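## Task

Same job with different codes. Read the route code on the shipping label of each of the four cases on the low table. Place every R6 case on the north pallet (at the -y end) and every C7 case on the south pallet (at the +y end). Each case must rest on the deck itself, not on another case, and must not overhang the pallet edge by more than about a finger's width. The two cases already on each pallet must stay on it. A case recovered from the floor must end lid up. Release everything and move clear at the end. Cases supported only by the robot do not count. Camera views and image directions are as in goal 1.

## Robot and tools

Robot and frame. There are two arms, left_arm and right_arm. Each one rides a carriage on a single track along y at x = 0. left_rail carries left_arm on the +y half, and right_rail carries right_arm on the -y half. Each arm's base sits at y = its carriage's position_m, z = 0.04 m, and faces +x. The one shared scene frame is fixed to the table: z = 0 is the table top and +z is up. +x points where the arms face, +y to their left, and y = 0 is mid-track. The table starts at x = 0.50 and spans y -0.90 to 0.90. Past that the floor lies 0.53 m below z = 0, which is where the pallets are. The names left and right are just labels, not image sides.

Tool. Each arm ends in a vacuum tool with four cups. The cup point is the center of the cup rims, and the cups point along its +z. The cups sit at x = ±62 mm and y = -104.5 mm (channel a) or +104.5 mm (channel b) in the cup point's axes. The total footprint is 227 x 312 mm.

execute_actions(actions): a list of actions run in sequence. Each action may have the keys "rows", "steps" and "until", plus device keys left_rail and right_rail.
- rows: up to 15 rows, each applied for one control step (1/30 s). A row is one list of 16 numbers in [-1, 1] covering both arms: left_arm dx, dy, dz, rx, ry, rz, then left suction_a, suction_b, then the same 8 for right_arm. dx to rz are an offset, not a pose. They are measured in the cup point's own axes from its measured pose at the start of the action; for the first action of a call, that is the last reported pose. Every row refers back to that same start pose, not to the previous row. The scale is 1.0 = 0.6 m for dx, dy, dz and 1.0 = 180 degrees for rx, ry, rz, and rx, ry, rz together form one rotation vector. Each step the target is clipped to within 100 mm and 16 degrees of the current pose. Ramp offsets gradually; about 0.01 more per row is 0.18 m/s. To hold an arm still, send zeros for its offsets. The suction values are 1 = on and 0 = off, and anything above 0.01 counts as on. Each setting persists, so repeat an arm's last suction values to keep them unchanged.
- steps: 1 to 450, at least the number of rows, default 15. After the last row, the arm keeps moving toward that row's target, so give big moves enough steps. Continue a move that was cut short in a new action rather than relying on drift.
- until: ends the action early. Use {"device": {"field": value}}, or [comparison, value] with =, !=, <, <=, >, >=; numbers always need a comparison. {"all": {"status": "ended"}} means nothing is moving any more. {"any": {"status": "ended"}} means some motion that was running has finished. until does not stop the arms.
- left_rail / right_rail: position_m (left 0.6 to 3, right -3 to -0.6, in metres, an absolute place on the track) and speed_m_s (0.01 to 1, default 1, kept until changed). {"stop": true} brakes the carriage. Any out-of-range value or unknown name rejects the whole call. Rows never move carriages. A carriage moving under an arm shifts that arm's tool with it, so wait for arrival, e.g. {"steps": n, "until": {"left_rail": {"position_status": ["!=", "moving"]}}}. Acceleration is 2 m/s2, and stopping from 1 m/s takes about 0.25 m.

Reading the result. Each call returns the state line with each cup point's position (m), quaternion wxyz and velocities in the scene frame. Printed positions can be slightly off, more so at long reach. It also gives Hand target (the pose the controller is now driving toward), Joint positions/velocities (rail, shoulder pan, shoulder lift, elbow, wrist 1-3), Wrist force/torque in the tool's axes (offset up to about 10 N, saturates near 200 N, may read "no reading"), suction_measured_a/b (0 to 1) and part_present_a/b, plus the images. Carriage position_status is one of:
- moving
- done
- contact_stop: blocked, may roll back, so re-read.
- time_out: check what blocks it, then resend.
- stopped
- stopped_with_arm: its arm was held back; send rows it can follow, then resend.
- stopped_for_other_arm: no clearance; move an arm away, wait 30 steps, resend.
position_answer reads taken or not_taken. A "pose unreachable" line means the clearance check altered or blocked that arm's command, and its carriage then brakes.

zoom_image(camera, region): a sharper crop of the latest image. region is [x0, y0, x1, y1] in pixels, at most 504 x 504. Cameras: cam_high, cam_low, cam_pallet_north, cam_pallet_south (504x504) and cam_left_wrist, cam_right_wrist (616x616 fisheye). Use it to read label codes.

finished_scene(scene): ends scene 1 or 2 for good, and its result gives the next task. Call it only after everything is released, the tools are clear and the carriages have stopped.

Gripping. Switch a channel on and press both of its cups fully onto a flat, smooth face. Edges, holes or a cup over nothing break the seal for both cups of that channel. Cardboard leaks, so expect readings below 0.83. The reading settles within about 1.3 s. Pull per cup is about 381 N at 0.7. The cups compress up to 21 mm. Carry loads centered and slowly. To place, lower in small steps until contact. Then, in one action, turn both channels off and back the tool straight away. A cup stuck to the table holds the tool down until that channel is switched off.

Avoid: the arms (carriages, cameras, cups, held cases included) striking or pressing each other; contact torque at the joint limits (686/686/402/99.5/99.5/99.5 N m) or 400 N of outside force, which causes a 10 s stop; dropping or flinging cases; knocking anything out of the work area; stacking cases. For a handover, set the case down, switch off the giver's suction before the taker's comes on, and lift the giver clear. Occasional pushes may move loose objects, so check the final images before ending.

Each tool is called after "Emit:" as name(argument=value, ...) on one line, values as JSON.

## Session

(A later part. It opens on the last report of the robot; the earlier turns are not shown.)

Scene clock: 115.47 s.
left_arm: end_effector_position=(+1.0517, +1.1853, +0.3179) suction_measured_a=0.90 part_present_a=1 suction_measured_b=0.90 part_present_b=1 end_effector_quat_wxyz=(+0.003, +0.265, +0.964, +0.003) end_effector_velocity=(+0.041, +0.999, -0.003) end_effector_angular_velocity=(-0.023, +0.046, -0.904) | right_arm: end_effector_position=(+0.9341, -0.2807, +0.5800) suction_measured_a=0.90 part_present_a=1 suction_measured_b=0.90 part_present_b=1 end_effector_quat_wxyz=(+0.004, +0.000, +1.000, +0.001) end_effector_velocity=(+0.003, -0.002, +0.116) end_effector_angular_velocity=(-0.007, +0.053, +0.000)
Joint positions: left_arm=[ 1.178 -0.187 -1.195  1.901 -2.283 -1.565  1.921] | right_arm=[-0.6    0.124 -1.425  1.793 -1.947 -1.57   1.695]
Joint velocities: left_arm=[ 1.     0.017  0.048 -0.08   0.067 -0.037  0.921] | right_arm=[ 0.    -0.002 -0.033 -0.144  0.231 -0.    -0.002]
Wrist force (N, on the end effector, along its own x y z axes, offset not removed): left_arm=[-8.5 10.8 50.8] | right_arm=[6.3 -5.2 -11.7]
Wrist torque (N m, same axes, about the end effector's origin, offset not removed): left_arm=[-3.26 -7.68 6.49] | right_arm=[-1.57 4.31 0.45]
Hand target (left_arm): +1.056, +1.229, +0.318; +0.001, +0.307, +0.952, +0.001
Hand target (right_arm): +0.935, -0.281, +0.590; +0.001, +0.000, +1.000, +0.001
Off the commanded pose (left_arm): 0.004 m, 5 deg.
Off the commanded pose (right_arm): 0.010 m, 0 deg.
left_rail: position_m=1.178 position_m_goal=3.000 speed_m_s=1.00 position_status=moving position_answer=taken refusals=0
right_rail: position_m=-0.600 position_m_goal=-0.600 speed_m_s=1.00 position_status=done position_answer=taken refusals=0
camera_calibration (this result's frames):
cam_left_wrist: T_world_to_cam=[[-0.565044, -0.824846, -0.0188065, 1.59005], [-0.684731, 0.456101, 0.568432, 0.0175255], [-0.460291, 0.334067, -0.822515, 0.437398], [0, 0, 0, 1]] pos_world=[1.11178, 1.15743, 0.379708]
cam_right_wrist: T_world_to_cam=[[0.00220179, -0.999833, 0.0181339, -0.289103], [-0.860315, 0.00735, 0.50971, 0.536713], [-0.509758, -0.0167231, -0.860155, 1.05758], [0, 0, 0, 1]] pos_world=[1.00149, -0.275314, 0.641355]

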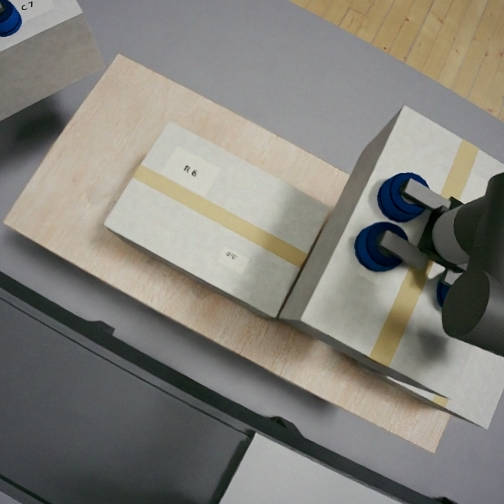

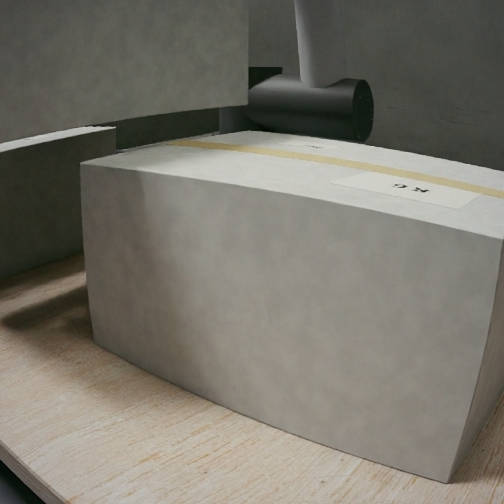

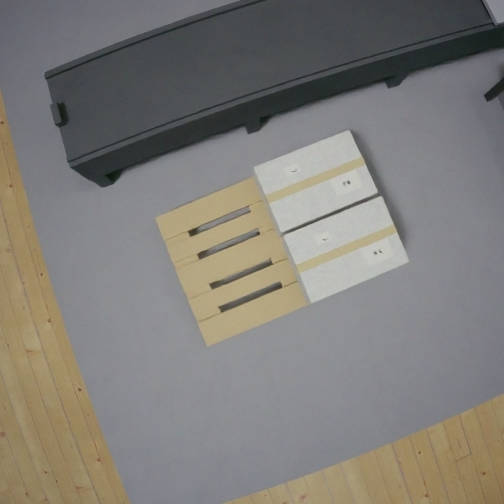

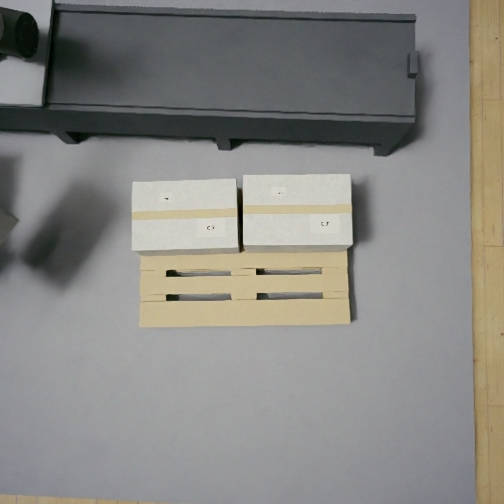

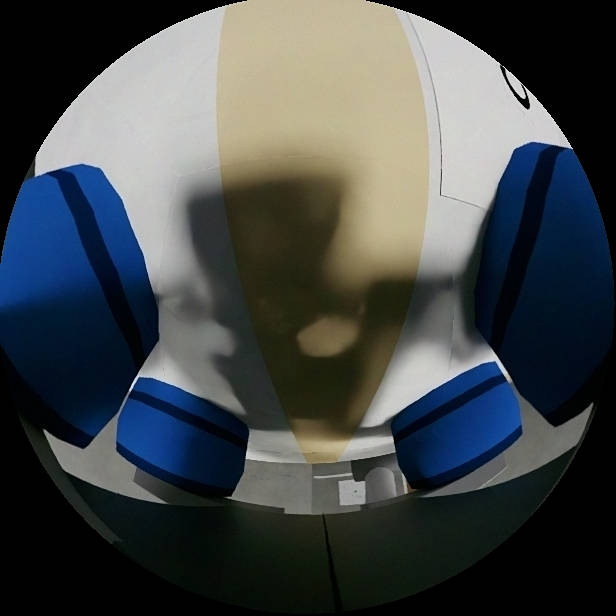

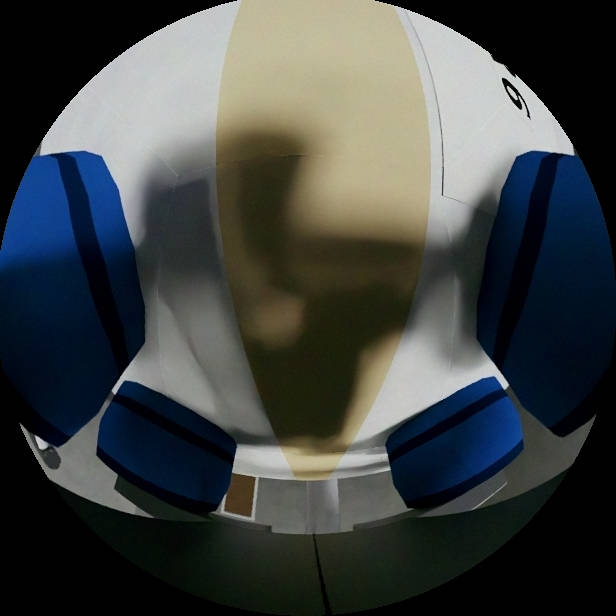

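Case C is clear above D, so the right carriage can drive to the north pallet.

Emit:
execute_actions(actions=[{"right_rail":{"position_m":-3.0},"steps":1}])

Scene clock: 116.90 s.
left_arm: end_effector_position=(+1.0556, +2.6184, +0.3179) suction_measured_a=0.90 part_present_a=1 suction_measured_b=0.90 part_present_b=1 end_effector_quat_wxyz=(+0.001, +0.307, +0.952, +0.001) end_effector_velocity=(+0.000, +1.000, -0.000) end_effector_angular_velocity=(-0.004, +0.005, -0.017) | right_arm: end_effector_position=(+0.9345, -0.2811, +0.5903) suction_measured_a=0.90 part_present_a=1 suction_measured_b=0.90 part_present_b=1 end_effector_quat_wxyz=(+0.001, +0.000, +1.000, +0.000) end_effector_velocity=(+0.001, -0.014, +0.001) end_effector_angular_velocity=(+0.000, -0.000, +0.000)
Joint positions: left_arm=[ 2.611 -0.185 -1.19   1.893 -2.276 -1.57   2.009] | right_arm=[-0.6    0.124 -1.428  1.78  -1.925 -1.57   1.695]
Joint velocities: left_arm=[ 1.     0.001  0.001 -0.003  0.006 -0.005  0.019] | right_arm=[-0.014  0.    -0.    -0.002  0.002  0.    -0.   ]
Wrist force (N, on the end effector, along its own x y z axes, offset not removed): left_arm=[0.1 -6.6 52.9] | right_arm=[0.9 -7.8 10.4]
Wrist torque (N m, same axes, about the end effector's origin, offset not removed): left_arm=[-2.12 -6.68 -0.39] | right_arm=[-2.08 4.74 0.60]
Hand target (left_arm): +1.056, +2.662, +0.318; +0.001, +0.309, +0.951, -0.000
Hand target (right_arm): +0.935, -0.283, +0.590; +0.001, +0.000, +1.000, +0.000
Off the commanded pose (left_arm): 0.000 m, 0 deg.
Off the commanded pose (right_arm): 0.000 m, 0 deg.
left_rail: position_m=2.611 position_m_goal=3.000 speed_m_s=1.00 position_status=moving position_answer=taken refusals=0
right_rail: position_m=-0.600 position_m_goal=-3.000 speed_m_s=1.00 position_status=moving position_answer=taken refusals=0
camera_calibration (this result's frames):
cam_left_wrist: T_world_to_cam=[[-0.633959, -0.773253, -0.0132655, 2.71024], [-0.640312, 0.515192, 0.569717, -0.835435], [-0.433701, 0.369671, -0.821734, -0.161147], [0, 0, 0, 1]] pos_world=[1.11335, 2.58568, 0.379494]
cam_right_wrist: T_world_to_cam=[[0.00242282, -0.999816, 0.0190418, -0.290444], [-0.85759, 0.00771639, 0.514276, 0.526712], [-0.514328, -0.0175761, -0.857413, 1.06906], [0, 0, 0, 1]] pos_world=[1.00225, -0.275665, 0.651278]

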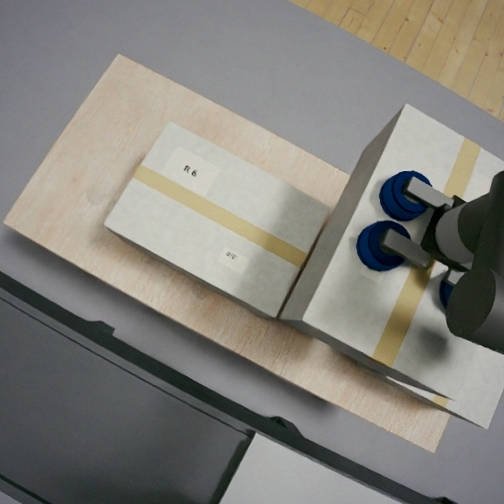

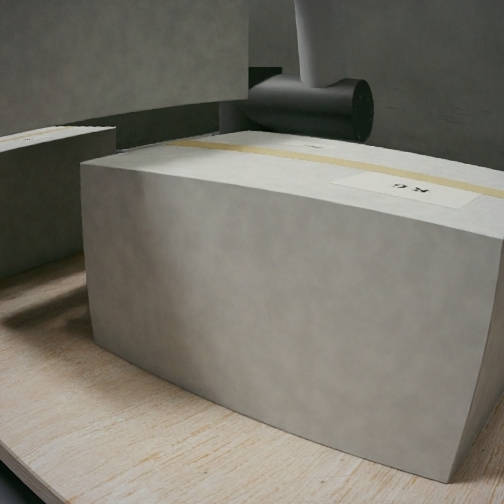

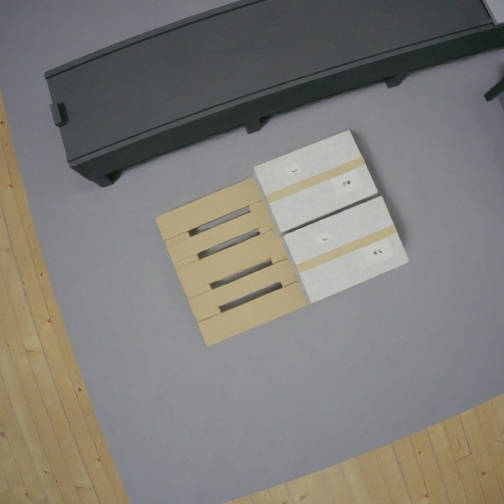

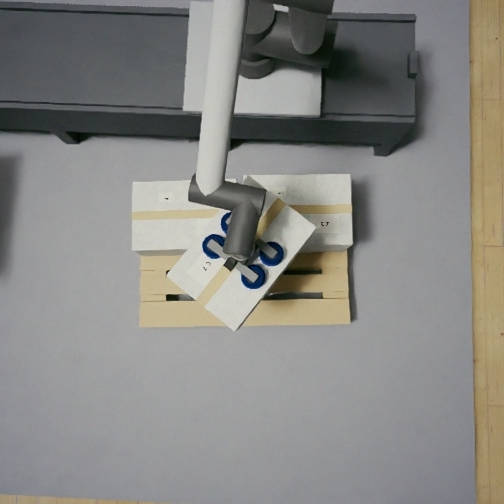

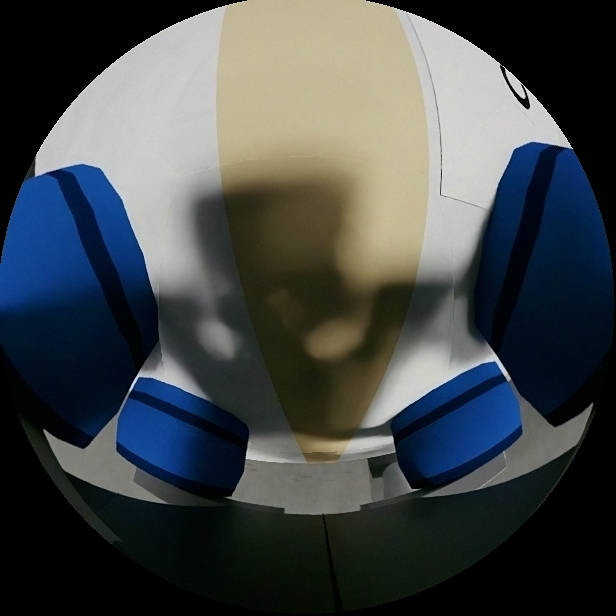

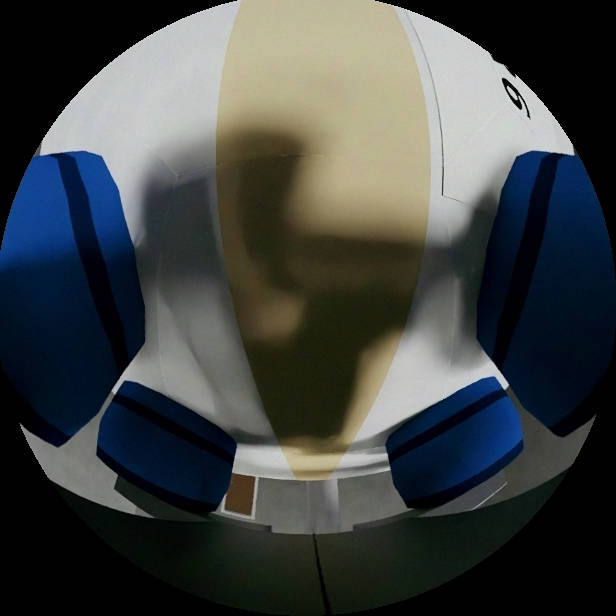

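Emit:
execute_actions(actions=[])

Scene clock: 121.60 s.
left_arm: end_effector_position=(+1.0557, +3.0070, +0.3179) suction_measured_a=0.90 part_present_a=1 suction_measured_b=0.90 part_present_b=1 end_effector_quat_wxyz=(+0.001, +0.309, +0.951, -0.000) end_effector_velocity=(+0.000, +0.000, +0.000) end_effector_angular_velocity=(+0.000, -0.000, -0.000) | right_arm: end_effector_position=(+0.9347, -2.6812, +0.5903) suction_measured_a=0.90 part_present_a=1 suction_measured_b=0.90 part_present_b=1 end_effector_quat_wxyz=(+0.001, +0.000, +1.000, +0.000) end_effector_velocity=(-0.000, -0.000, -0.000) end_effector_angular_velocity=(-0.000, +0.000, -0.000)
Joint positions: left_arm=[ 3.    -0.185 -1.19   1.892 -2.274 -1.571  2.015] | right_arm=[-3.     0.124 -1.428  1.78  -1.925 -1.57   1.695]
Joint velocities: left_arm=[ 0. -0. -0. -0. -0.  0.  0.] | right_arm=[ 0. -0. -0.  0.  0.  0. -0.]
Wrist force (N, on the end effector, along its own x y z axes, offset not removed): left_arm=[-2.2 -8.2 56.0] | right_arm=[0.2 -5.3 12.9]
Wrist torque (N m, same axes, about the end effector's origin, offset not removed): left_arm=[-2.26 -6.43 -0.16] | right_arm=[-1.64 4.84 0.44]
Hand target (left_arm): +1.056, +3.007, +0.318; +0.001, +0.309, +0.951, -0.000
Hand target (right_arm): +0.935, -2.681, +0.590; +0.001, +0.000, +1.000, +0.000
Off the commanded pose (left_arm): 0.000 m, 0 deg.
Off the commanded pose (right_arm): 0.001 m, 0 deg.
left_rail: position_m=3.000 position_m_goal=3.000 speed_m_s=1.00 position_status=done position_answer=taken refusals=0
right_rail: position_m=-3.000 position_m_goal=-3.000 speed_m_s=1.00 position_status=done position_answer=taken refusals=0
camera_calibration (this result's frames):
cam_left_wrist: T_world_to_cam=[[-0.638357, -0.769658, -0.0112463, 3.00397], [-0.636467, 0.519558, 0.57006, -1.0529], [-0.432909, 0.37106, -0.821526, -0.30986], [0, 0, 0, 1]] pos_world=[1.11333, 2.97405, 0.379442]
cam_right_wrist: T_world_to_cam=[[0.00243742, -0.999814, 0.0191306, -2.6901], [-0.857307, 0.00775922, 0.514747, 0.544958], [-0.5148, -0.0176554, -0.857129, 1.02703], [0, 0, 0, 1]] pos_world=[1.00247, -2.67569, 0.651241]

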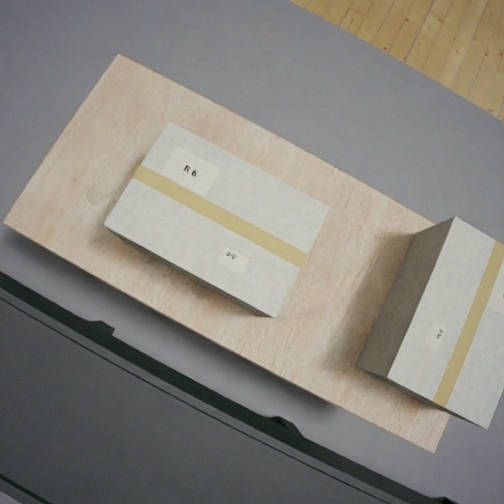

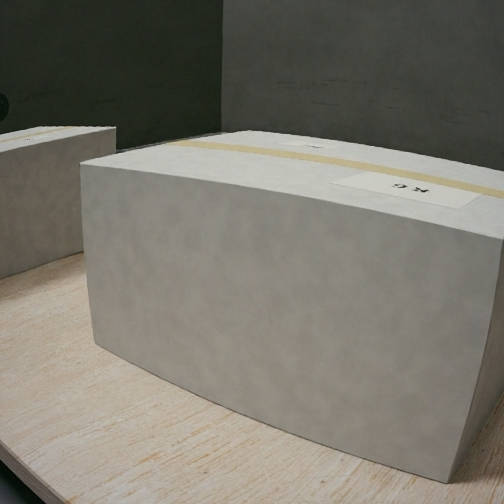

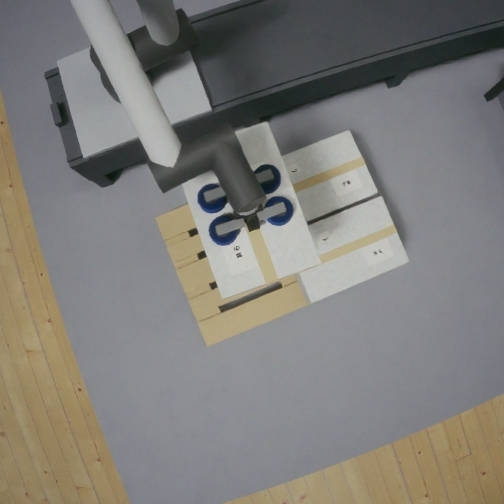

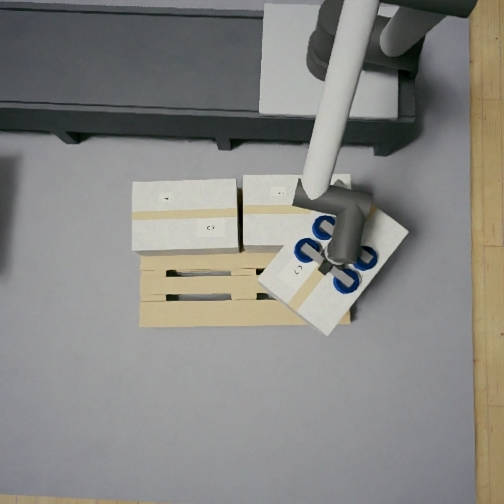

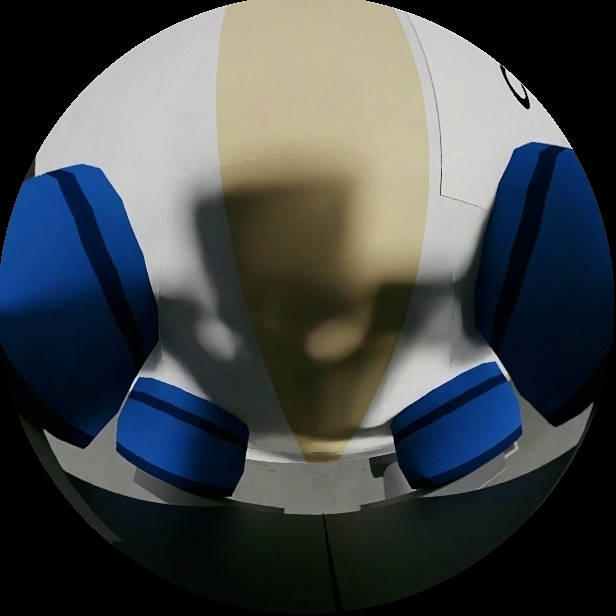

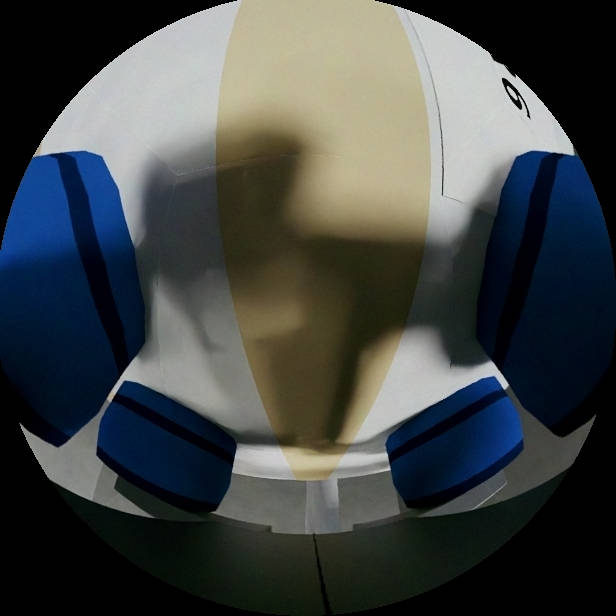

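Emit:
execute_actions(actions=[{"rows": [[-0.002,0,0.001,0,0,0.003,1,1, -0.005,-0.002,0.006,0,0,-0.006,1,1],[-0.006,-0.001,0.003,0,0,0.008,1,1, -0.012,-0.006,0.015,0,0,-0.015,1,1],[-0.013,-0.003,0.007,0,0,0.016,1,1, -0.024,-0.012,0.03,0,0,-0.028,1,1],[-0.022,-0.005,0.011,0,0,0.028,1,1, -0.038,-0.02,0.047,0,0,-0.044,1,1],[-0.033,-0.008,0.017,0,0,0.042,1,1, -0.056,-0.029,0.07,0,0,-0.063,1,1],[-0.045,-0.011,0.023,0,0,0.056,1,1, -0.075,-0.039,0.095,0,0,-0.085,1,1],[-0.056,-0.013,0.028,0,0,0.07,1,1, -0.095,-0.049,0.12,0,0,-0.11,1,1],[-0.067,-0.016,0.034,0,0,0.084,1,1, -0.115,-0.06,0.145,0,0,-0.14,1,1],[-0.078,-0.019,0.04,0,0,0.098,1,1, -0.135,-0.07,0.17,0,0,-0.517,1,1],[-0.089,-0.021,0.045,0,0,0.112,1,1, -0.155,-0.08,0.195,0,0,-0.517,1,1],[-0.1,-0.024,0.051,0,0,0.126,1,1, -0.175,-0.091,0.22,0,0,-0.517,1,1],[-0.112,-0.027,0.057,0,0,0.14,1,1, -0.195,-0.101,0.245,0,0,-0.517,1,1],[-0.2234,-0.0539,0.113,0,0,0.2806,1,1, -0.471,-0.245,0.592,0,0,-0.517,1,1]], "steps": 36}])

Scene clock: 133.47 s.
left_arm: end_effector_position=(+1.1449, +2.9017, +0.2500) suction_measured_a=0.90 part_present_a=1 suction_measured_b=0.90 part_present_b=1 end_effector_quat_wxyz=(+0.001, +0.685, +0.728, +0.000) end_effector_velocity=(+0.000, +0.000, -0.000) end_effector_angular_velocity=(-0.001, +0.000, -0.010) | right_arm: end_effector_position=(+1.2149, -2.8279, +0.2366) suction_measured_a=0.90 part_present_a=1 suction_measured_b=0.90 part_present_b=1 end_effector_quat_wxyz=(+0.003, +0.681, -0.732, +0.005) end_effector_velocity=(+0.024, -0.004, -0.018) end_effector_angular_velocity=(+0.066, +0.004, +1.178)
Joint positions: left_arm=[ 3.    -0.261 -1.05   1.78  -2.302 -1.571  2.82 ] | right_arm=[-3.    -0.021 -0.969  1.657 -2.261 -1.581  0.051]
Joint velocities: left_arm=[ 0.     0.     0.001 -0.001  0.    -0.001  0.01 ] | right_arm=[ 0.    -0.019  0.03  -0.023 -0.014  0.069 -1.197]
Wrist force (N, on the end effector, along its own x y z axes, offset not removed): left_arm=[-4.2 -2.9 53.0] | right_arm=[-5.1 -7.2 15.5]
Wrist torque (N m, same axes, about the end effector's origin, offset not removed): left_arm=[-1.63 -6.12 0.03] | right_arm=[-1.29 5.40 -2.92]
Hand target (left_arm): +1.145, +2.902, +0.250; +0.001, +0.686, +0.728, +0.000
Hand target (right_arm): +1.217, -2.828, +0.235; -0.000, +0.722, -0.692, +0.002
Off the commanded pose (left_arm): 0.000 m, 0 deg.
Off the commanded pose (right_arm): 0.003 m, 7 deg.
left_rail: position_m=3.000 position_m_goal=3.000 speed_m_s=1.00 position_status=done position_answer=taken refusals=0
right_rail: position_m=-3.000 position_m_goal=-3.000 speed_m_s=1.00 position_status=done position_answer=taken refusals=0
camera_calibration (this result's frames):
cam_left_wrist: T_world_to_cam=[[-0.999924, 0.00228157, -0.0121019, 1.15338], [-0.00503096, 0.82127, 0.570517, -2.5012], [0.0112406, 0.570535, -0.821196, -1.37528], [0, 0, 0, 1]] pos_world=[1.15616, 2.83617, 0.311563]
cam_right_wrist: T_world_to_cam=[[0.997306, -0.0696425, 0.0230467, -1.40992], [-0.0713603, -0.84824, 0.524782, -2.40952], [-0.016998, -0.525013, -0.850925, -1.17548], [0, 0, 0, 1]] pos_world=[1.2142, -2.75919, 0.296721]

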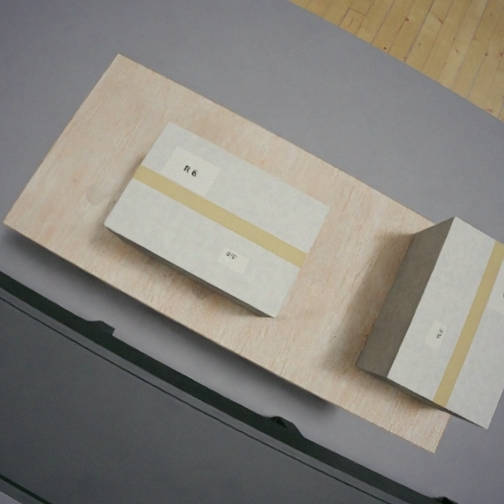

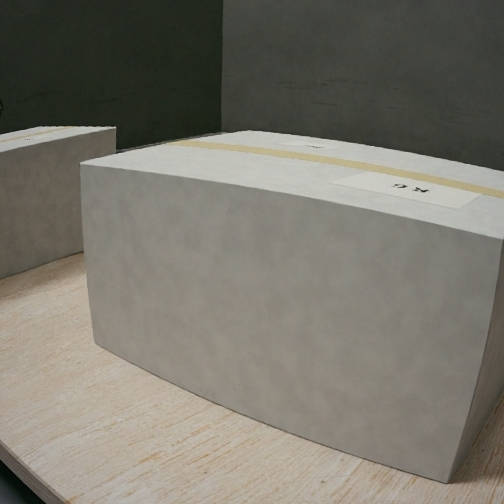

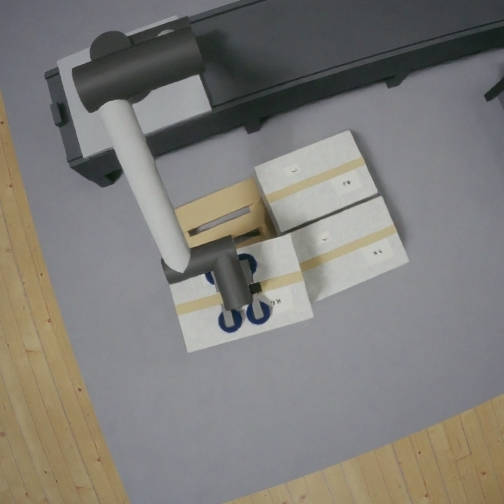

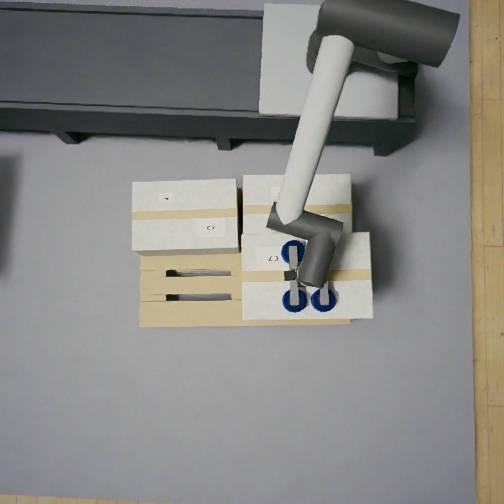

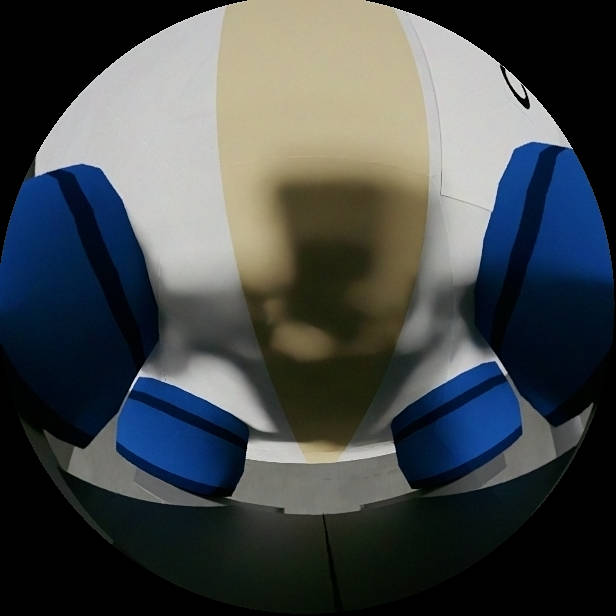

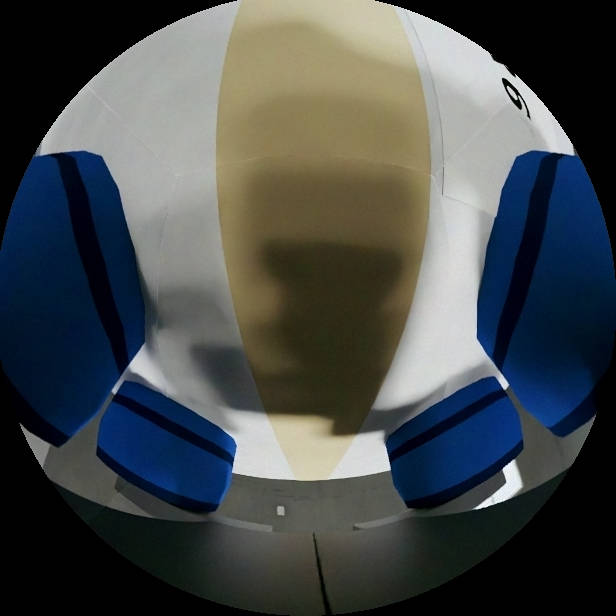

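Emit:
execute_actions(actions=[{"steps":2}])

Emit:
zoom_image(camera="cam_pallet_north", region=[160, 180, 360, 380])

Emit:
zoom_image(camera="cam_pallet_south", region=[200, 160, 400, 360])

Scene clock: 136.30 s.
left_arm: end_effector_position=(+1.1450, +2.9017, +0.2500) suction_measured_a=0.90 part_present_a=1 suction_measured_b=0.90 part_present_b=1 end_effector_quat_wxyz=(+0.001, +0.686, +0.728, +0.000) end_effector_velocity=(+0.000, +0.000, -0.000) end_effector_angular_velocity=(-0.000, -0.000, -0.000) | right_arm: end_effector_position=(+1.2172, -2.8284, +0.2348) suction_measured_a=0.90 part_present_a=1 suction_measured_b=0.90 part_present_b=1 end_effector_quat_wxyz=(-0.000, +0.723, -0.691, +0.002) end_effector_velocity=(+0.001, -0.000, +0.000) end_effector_angular_velocity=(+0.020, +0.004, +0.067)
Joint positions: left_arm=[ 3.    -0.261 -1.05   1.78  -2.302 -1.571  2.82 ] | right_arm=[-3.    -0.024 -0.966  1.655 -2.262 -1.572 -0.069]
Joint velocities: left_arm=[ 0.  0.  0. -0. -0. -0.  0.] | right_arm=[ 0.    -0.005  0.    -0.002  0.006  0.02  -0.072]
Wrist force (N, on the end effector, along its own x y z axes, offset not removed): left_arm=[0.8 -4.9 53.8] | right_arm=[2.0 -5.1 9.8]
Wrist torque (N m, same axes, about the end effector's origin, offset not removed): left_arm=[-1.86 -6.86 -0.07] | right_arm=[-1.42 5.09 1.26]
Hand target (left_arm): +1.145, +2.902, +0.250; +0.001, +0.686, +0.728, +0.000
Hand target (right_arm): +1.217, -2.828, +0.235; -0.001, +0.726, -0.688, +0.000
Off the commanded pose (left_arm): 0.000 m, 0 deg.
Off the commanded pose (right_arm): 0.001 m, 0 deg.
left_rail: position_m=3.000 position_m_goal=3.000 speed_m_s=1.00 position_status=done position_answer=taken refusals=0
right_rail: position_m=-3.000 position_m_goal=-3.000 speed_m_s=1.00 position_status=done position_answer=taken refusals=0
camera_calibration (this result's frames):
cam_left_wrist: T_world_to_cam=[[-0.999922, 0.00315031, -0.0120749, 1.15092], [-0.00430116, 0.821316, 0.570457, -2.50216], [0.0117144, 0.570465, -0.821239, -1.37564], [0, 0, 0, 1]] pos_world=[1.15618, 2.83619, 0.311545]
cam_right_wrist: T_world_to_cam=[[0.998594, 0.0479434, 0.0226256, -1.08108], [0.0293211, -0.855044, 0.517726, -2.54899], [0.0441675, -0.516335, -0.855247, -1.22615], [0, 0, 0, 1]] pos_world=[1.20845, -2.76077, 0.295479]

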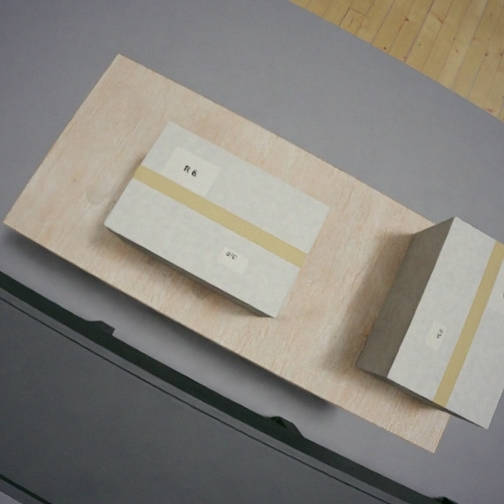

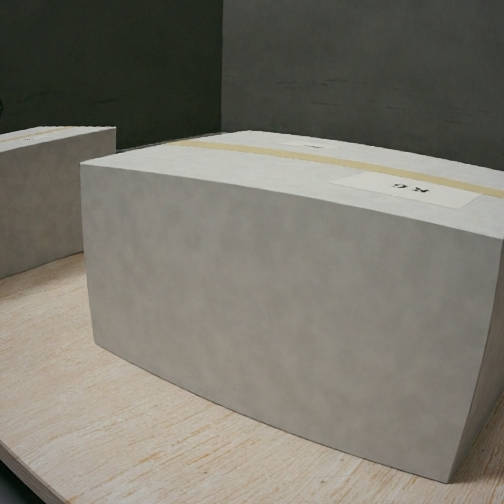

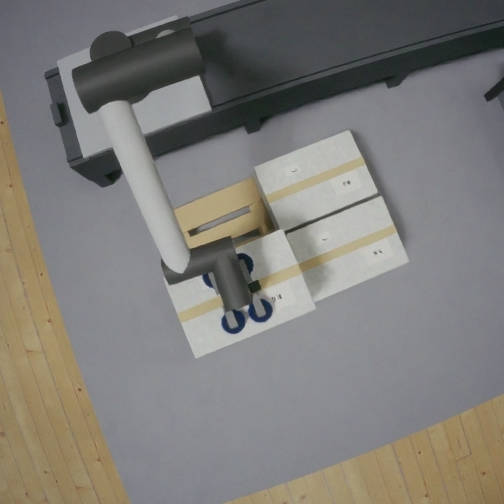

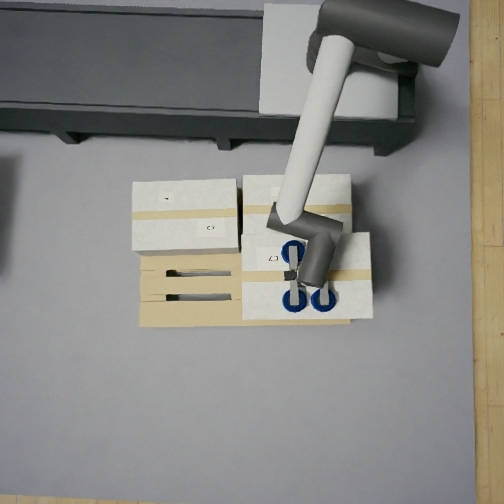

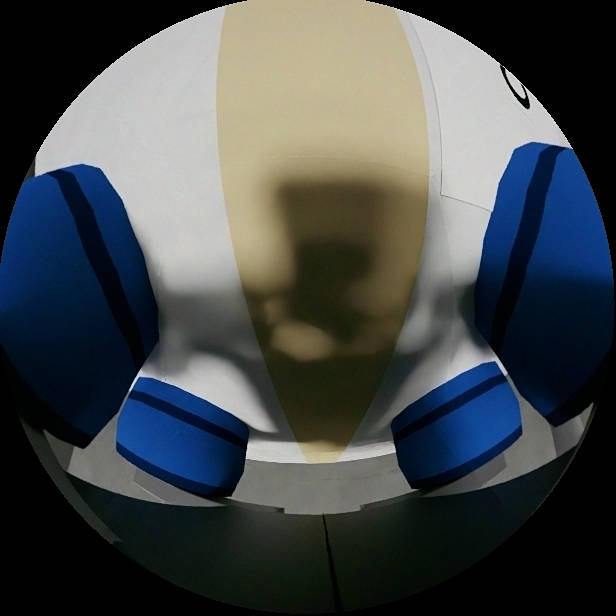

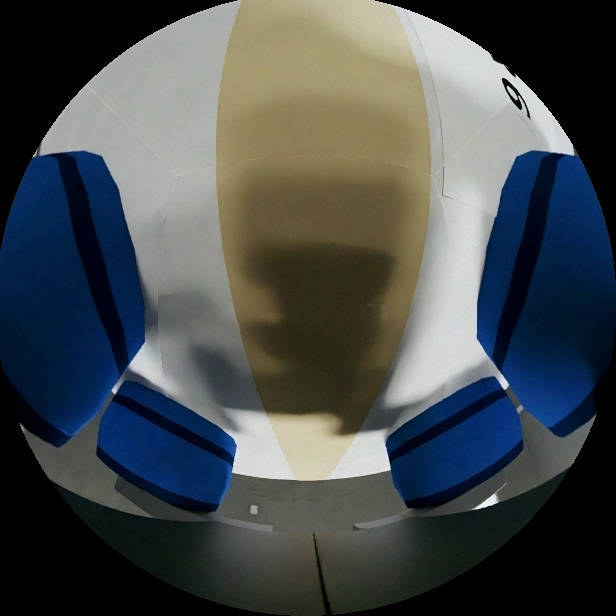

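Region (160, 180, 360, 380) of cam_pallet_north's 504x504 image, scaled by 2.520, with more detail than that image has.

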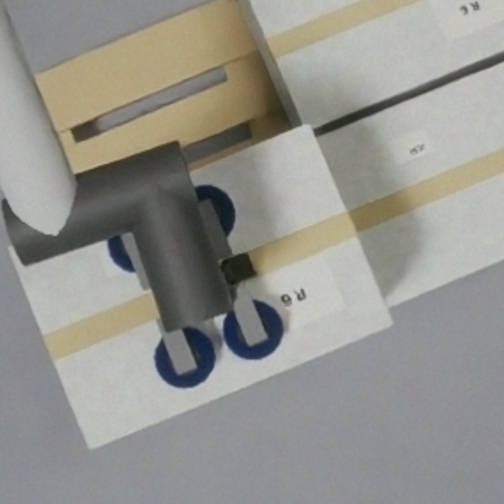

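Region (200, 160, 400, 360) of cam_pallet_south's 504x504 image, scaled by 2.520, with more detail than that image has.

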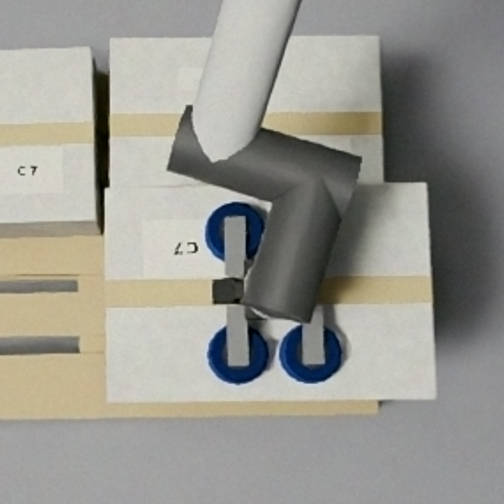

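Emit:
execute_actions(actions=[{"steps":1},{"rows": [[0.004,0.008,0.008,0,0,0,1,1, 0.003,0,0.008,0,0,0,1,1],[0.008,0.018,0.02,0,0,0,1,1, 0.006,0,0.02,0,0,0,1,1],[0.013,0.028,0.037,0,0,0,1,1, 0.008,0,0.037,0,0,0,1,1],[0.013,0.028,0.06,0,0,0,1,1, 0.008,0,0.06,0,0,0,1,1],[0.013,0.028,0.088,0,0,0,1,1, 0.008,0,0.088,0,0,0,1,1],[0.013,0.028,0.12,0,0,0,1,1, 0.008,0,0.12,0,0,0,1,1],[0.013,0.028,0.155,0,0,0,1,1, 0.008,0,0.155,0,0,0,1,1],[0.013,0.028,0.195,0,0,0,1,1, 0.008,0,0.195,0,0,0,1,1],[0.013,0.028,0.575,0,0,0,1,1, 0.008,0,0.578,0,0,0,1,1]], "steps": 25}])

Scene clock: 150.30 s.
left_arm: end_effector_position=(+1.1575, +2.9110, -0.0851) suction_measured_a=0.90 part_present_a=1 suction_measured_b=0.90 part_present_b=1 end_effector_quat_wxyz=(-0.000, +0.686, +0.728, -0.000) end_effector_velocity=(+0.040, -0.007, -0.110) end_effector_angular_velocity=(-0.006, -0.025, -0.001) | right_arm: end_effector_position=(+1.2135, -2.8336, -0.1022) suction_measured_a=0.90 part_present_a=1 suction_measured_b=0.90 part_present_b=1 end_effector_quat_wxyz=(-0.000, +0.726, -0.688, -0.000) end_effector_velocity=(+0.037, +0.002, -0.110) end_effector_angular_velocity=(-0.001, -0.020, -0.000)
Joint positions: left_arm=[ 3.    -0.25  -0.725  1.812 -2.657 -1.571  2.831] | right_arm=[-3.    -0.029 -0.67   1.703 -2.604 -1.57  -0.082]
Joint velocities: left_arm=[ 0.     0.003  0.139 -0.068 -0.097 -0.     0.004] | right_arm=[ 0.     0.002  0.132 -0.069 -0.083 -0.     0.003]
Wrist force (N, on the end effector, along its own x y z axes, offset not removed): left_arm=[-5.8 8.4 74.9] | right_arm=[0.9 -12.2 28.2]
Wrist torque (N m, same axes, about the end effector's origin, offset not removed): left_arm=[-3.64 -8.96 0.70] | right_arm=[-0.65 5.99 0.97]
Hand target (left_arm): +1.161, +2.911, -0.095; +0.001, +0.686, +0.728, +0.000
Hand target (right_arm): +1.217, -2.833, -0.112; -0.001, +0.726, -0.688, +0.000
Off the commanded pose (left_arm): 0.011 m, 0 deg.
Off the commanded pose (right_arm): 0.011 m, 0 deg.
left_rail: position_m=3.000 position_m_goal=3.000 speed_m_s=1.00 position_status=done position_answer=taken refusals=0
right_rail: position_m=-3.000 position_m_goal=-3.000 speed_m_s=1.00 position_status=done position_answer=taken refusals=0
camera_calibration (this result's frames):
cam_left_wrist: T_world_to_cam=[[-0.999941, 0.00320782, -0.0103603, 1.1593], [-0.00327912, 0.821131, 0.57073, -2.31924], [0.010338, 0.570731, -0.821072, -1.65545], [0, 0, 0, 1]] pos_world=[1.16874, 2.8455, -0.0235682]
cam_right_wrist: T_world_to_cam=[[0.998234, 0.0558557, 0.0202154, -1.04692], [0.0374514, -0.855957, 0.515689, -2.39152], [0.0461077, -0.514021, -0.856537, -1.51281], [0, 0, 0, 1]] pos_world=[1.20439, -2.76617, -0.0413326]

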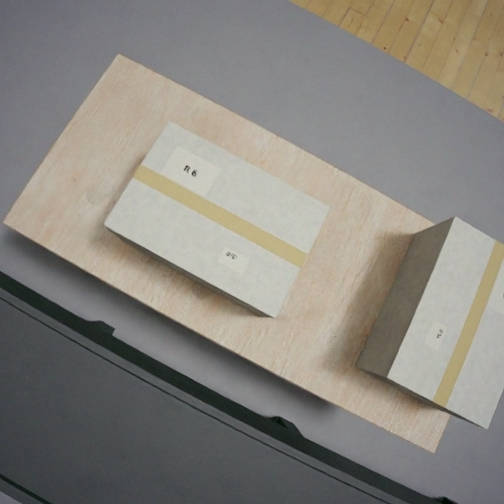

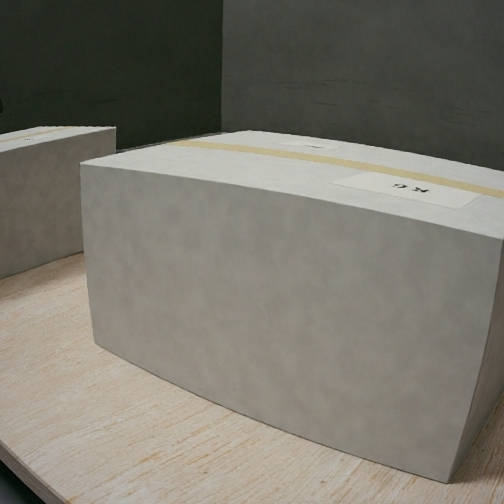

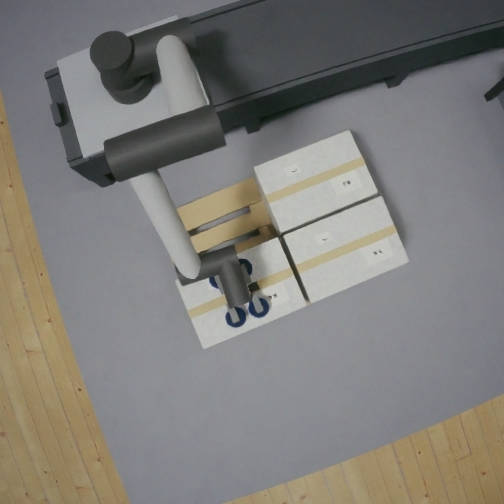

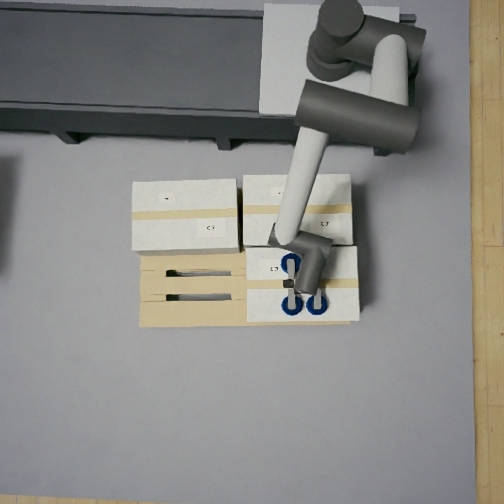

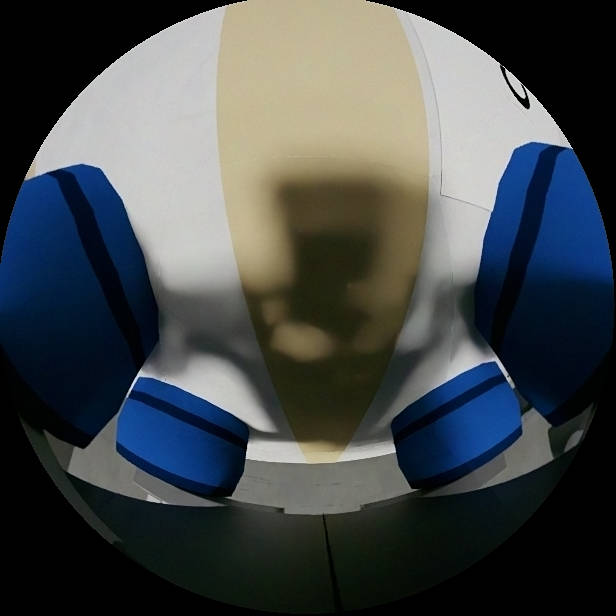

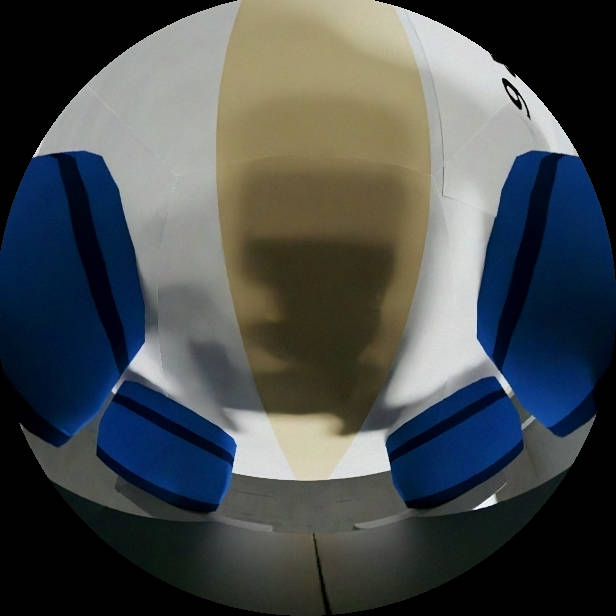

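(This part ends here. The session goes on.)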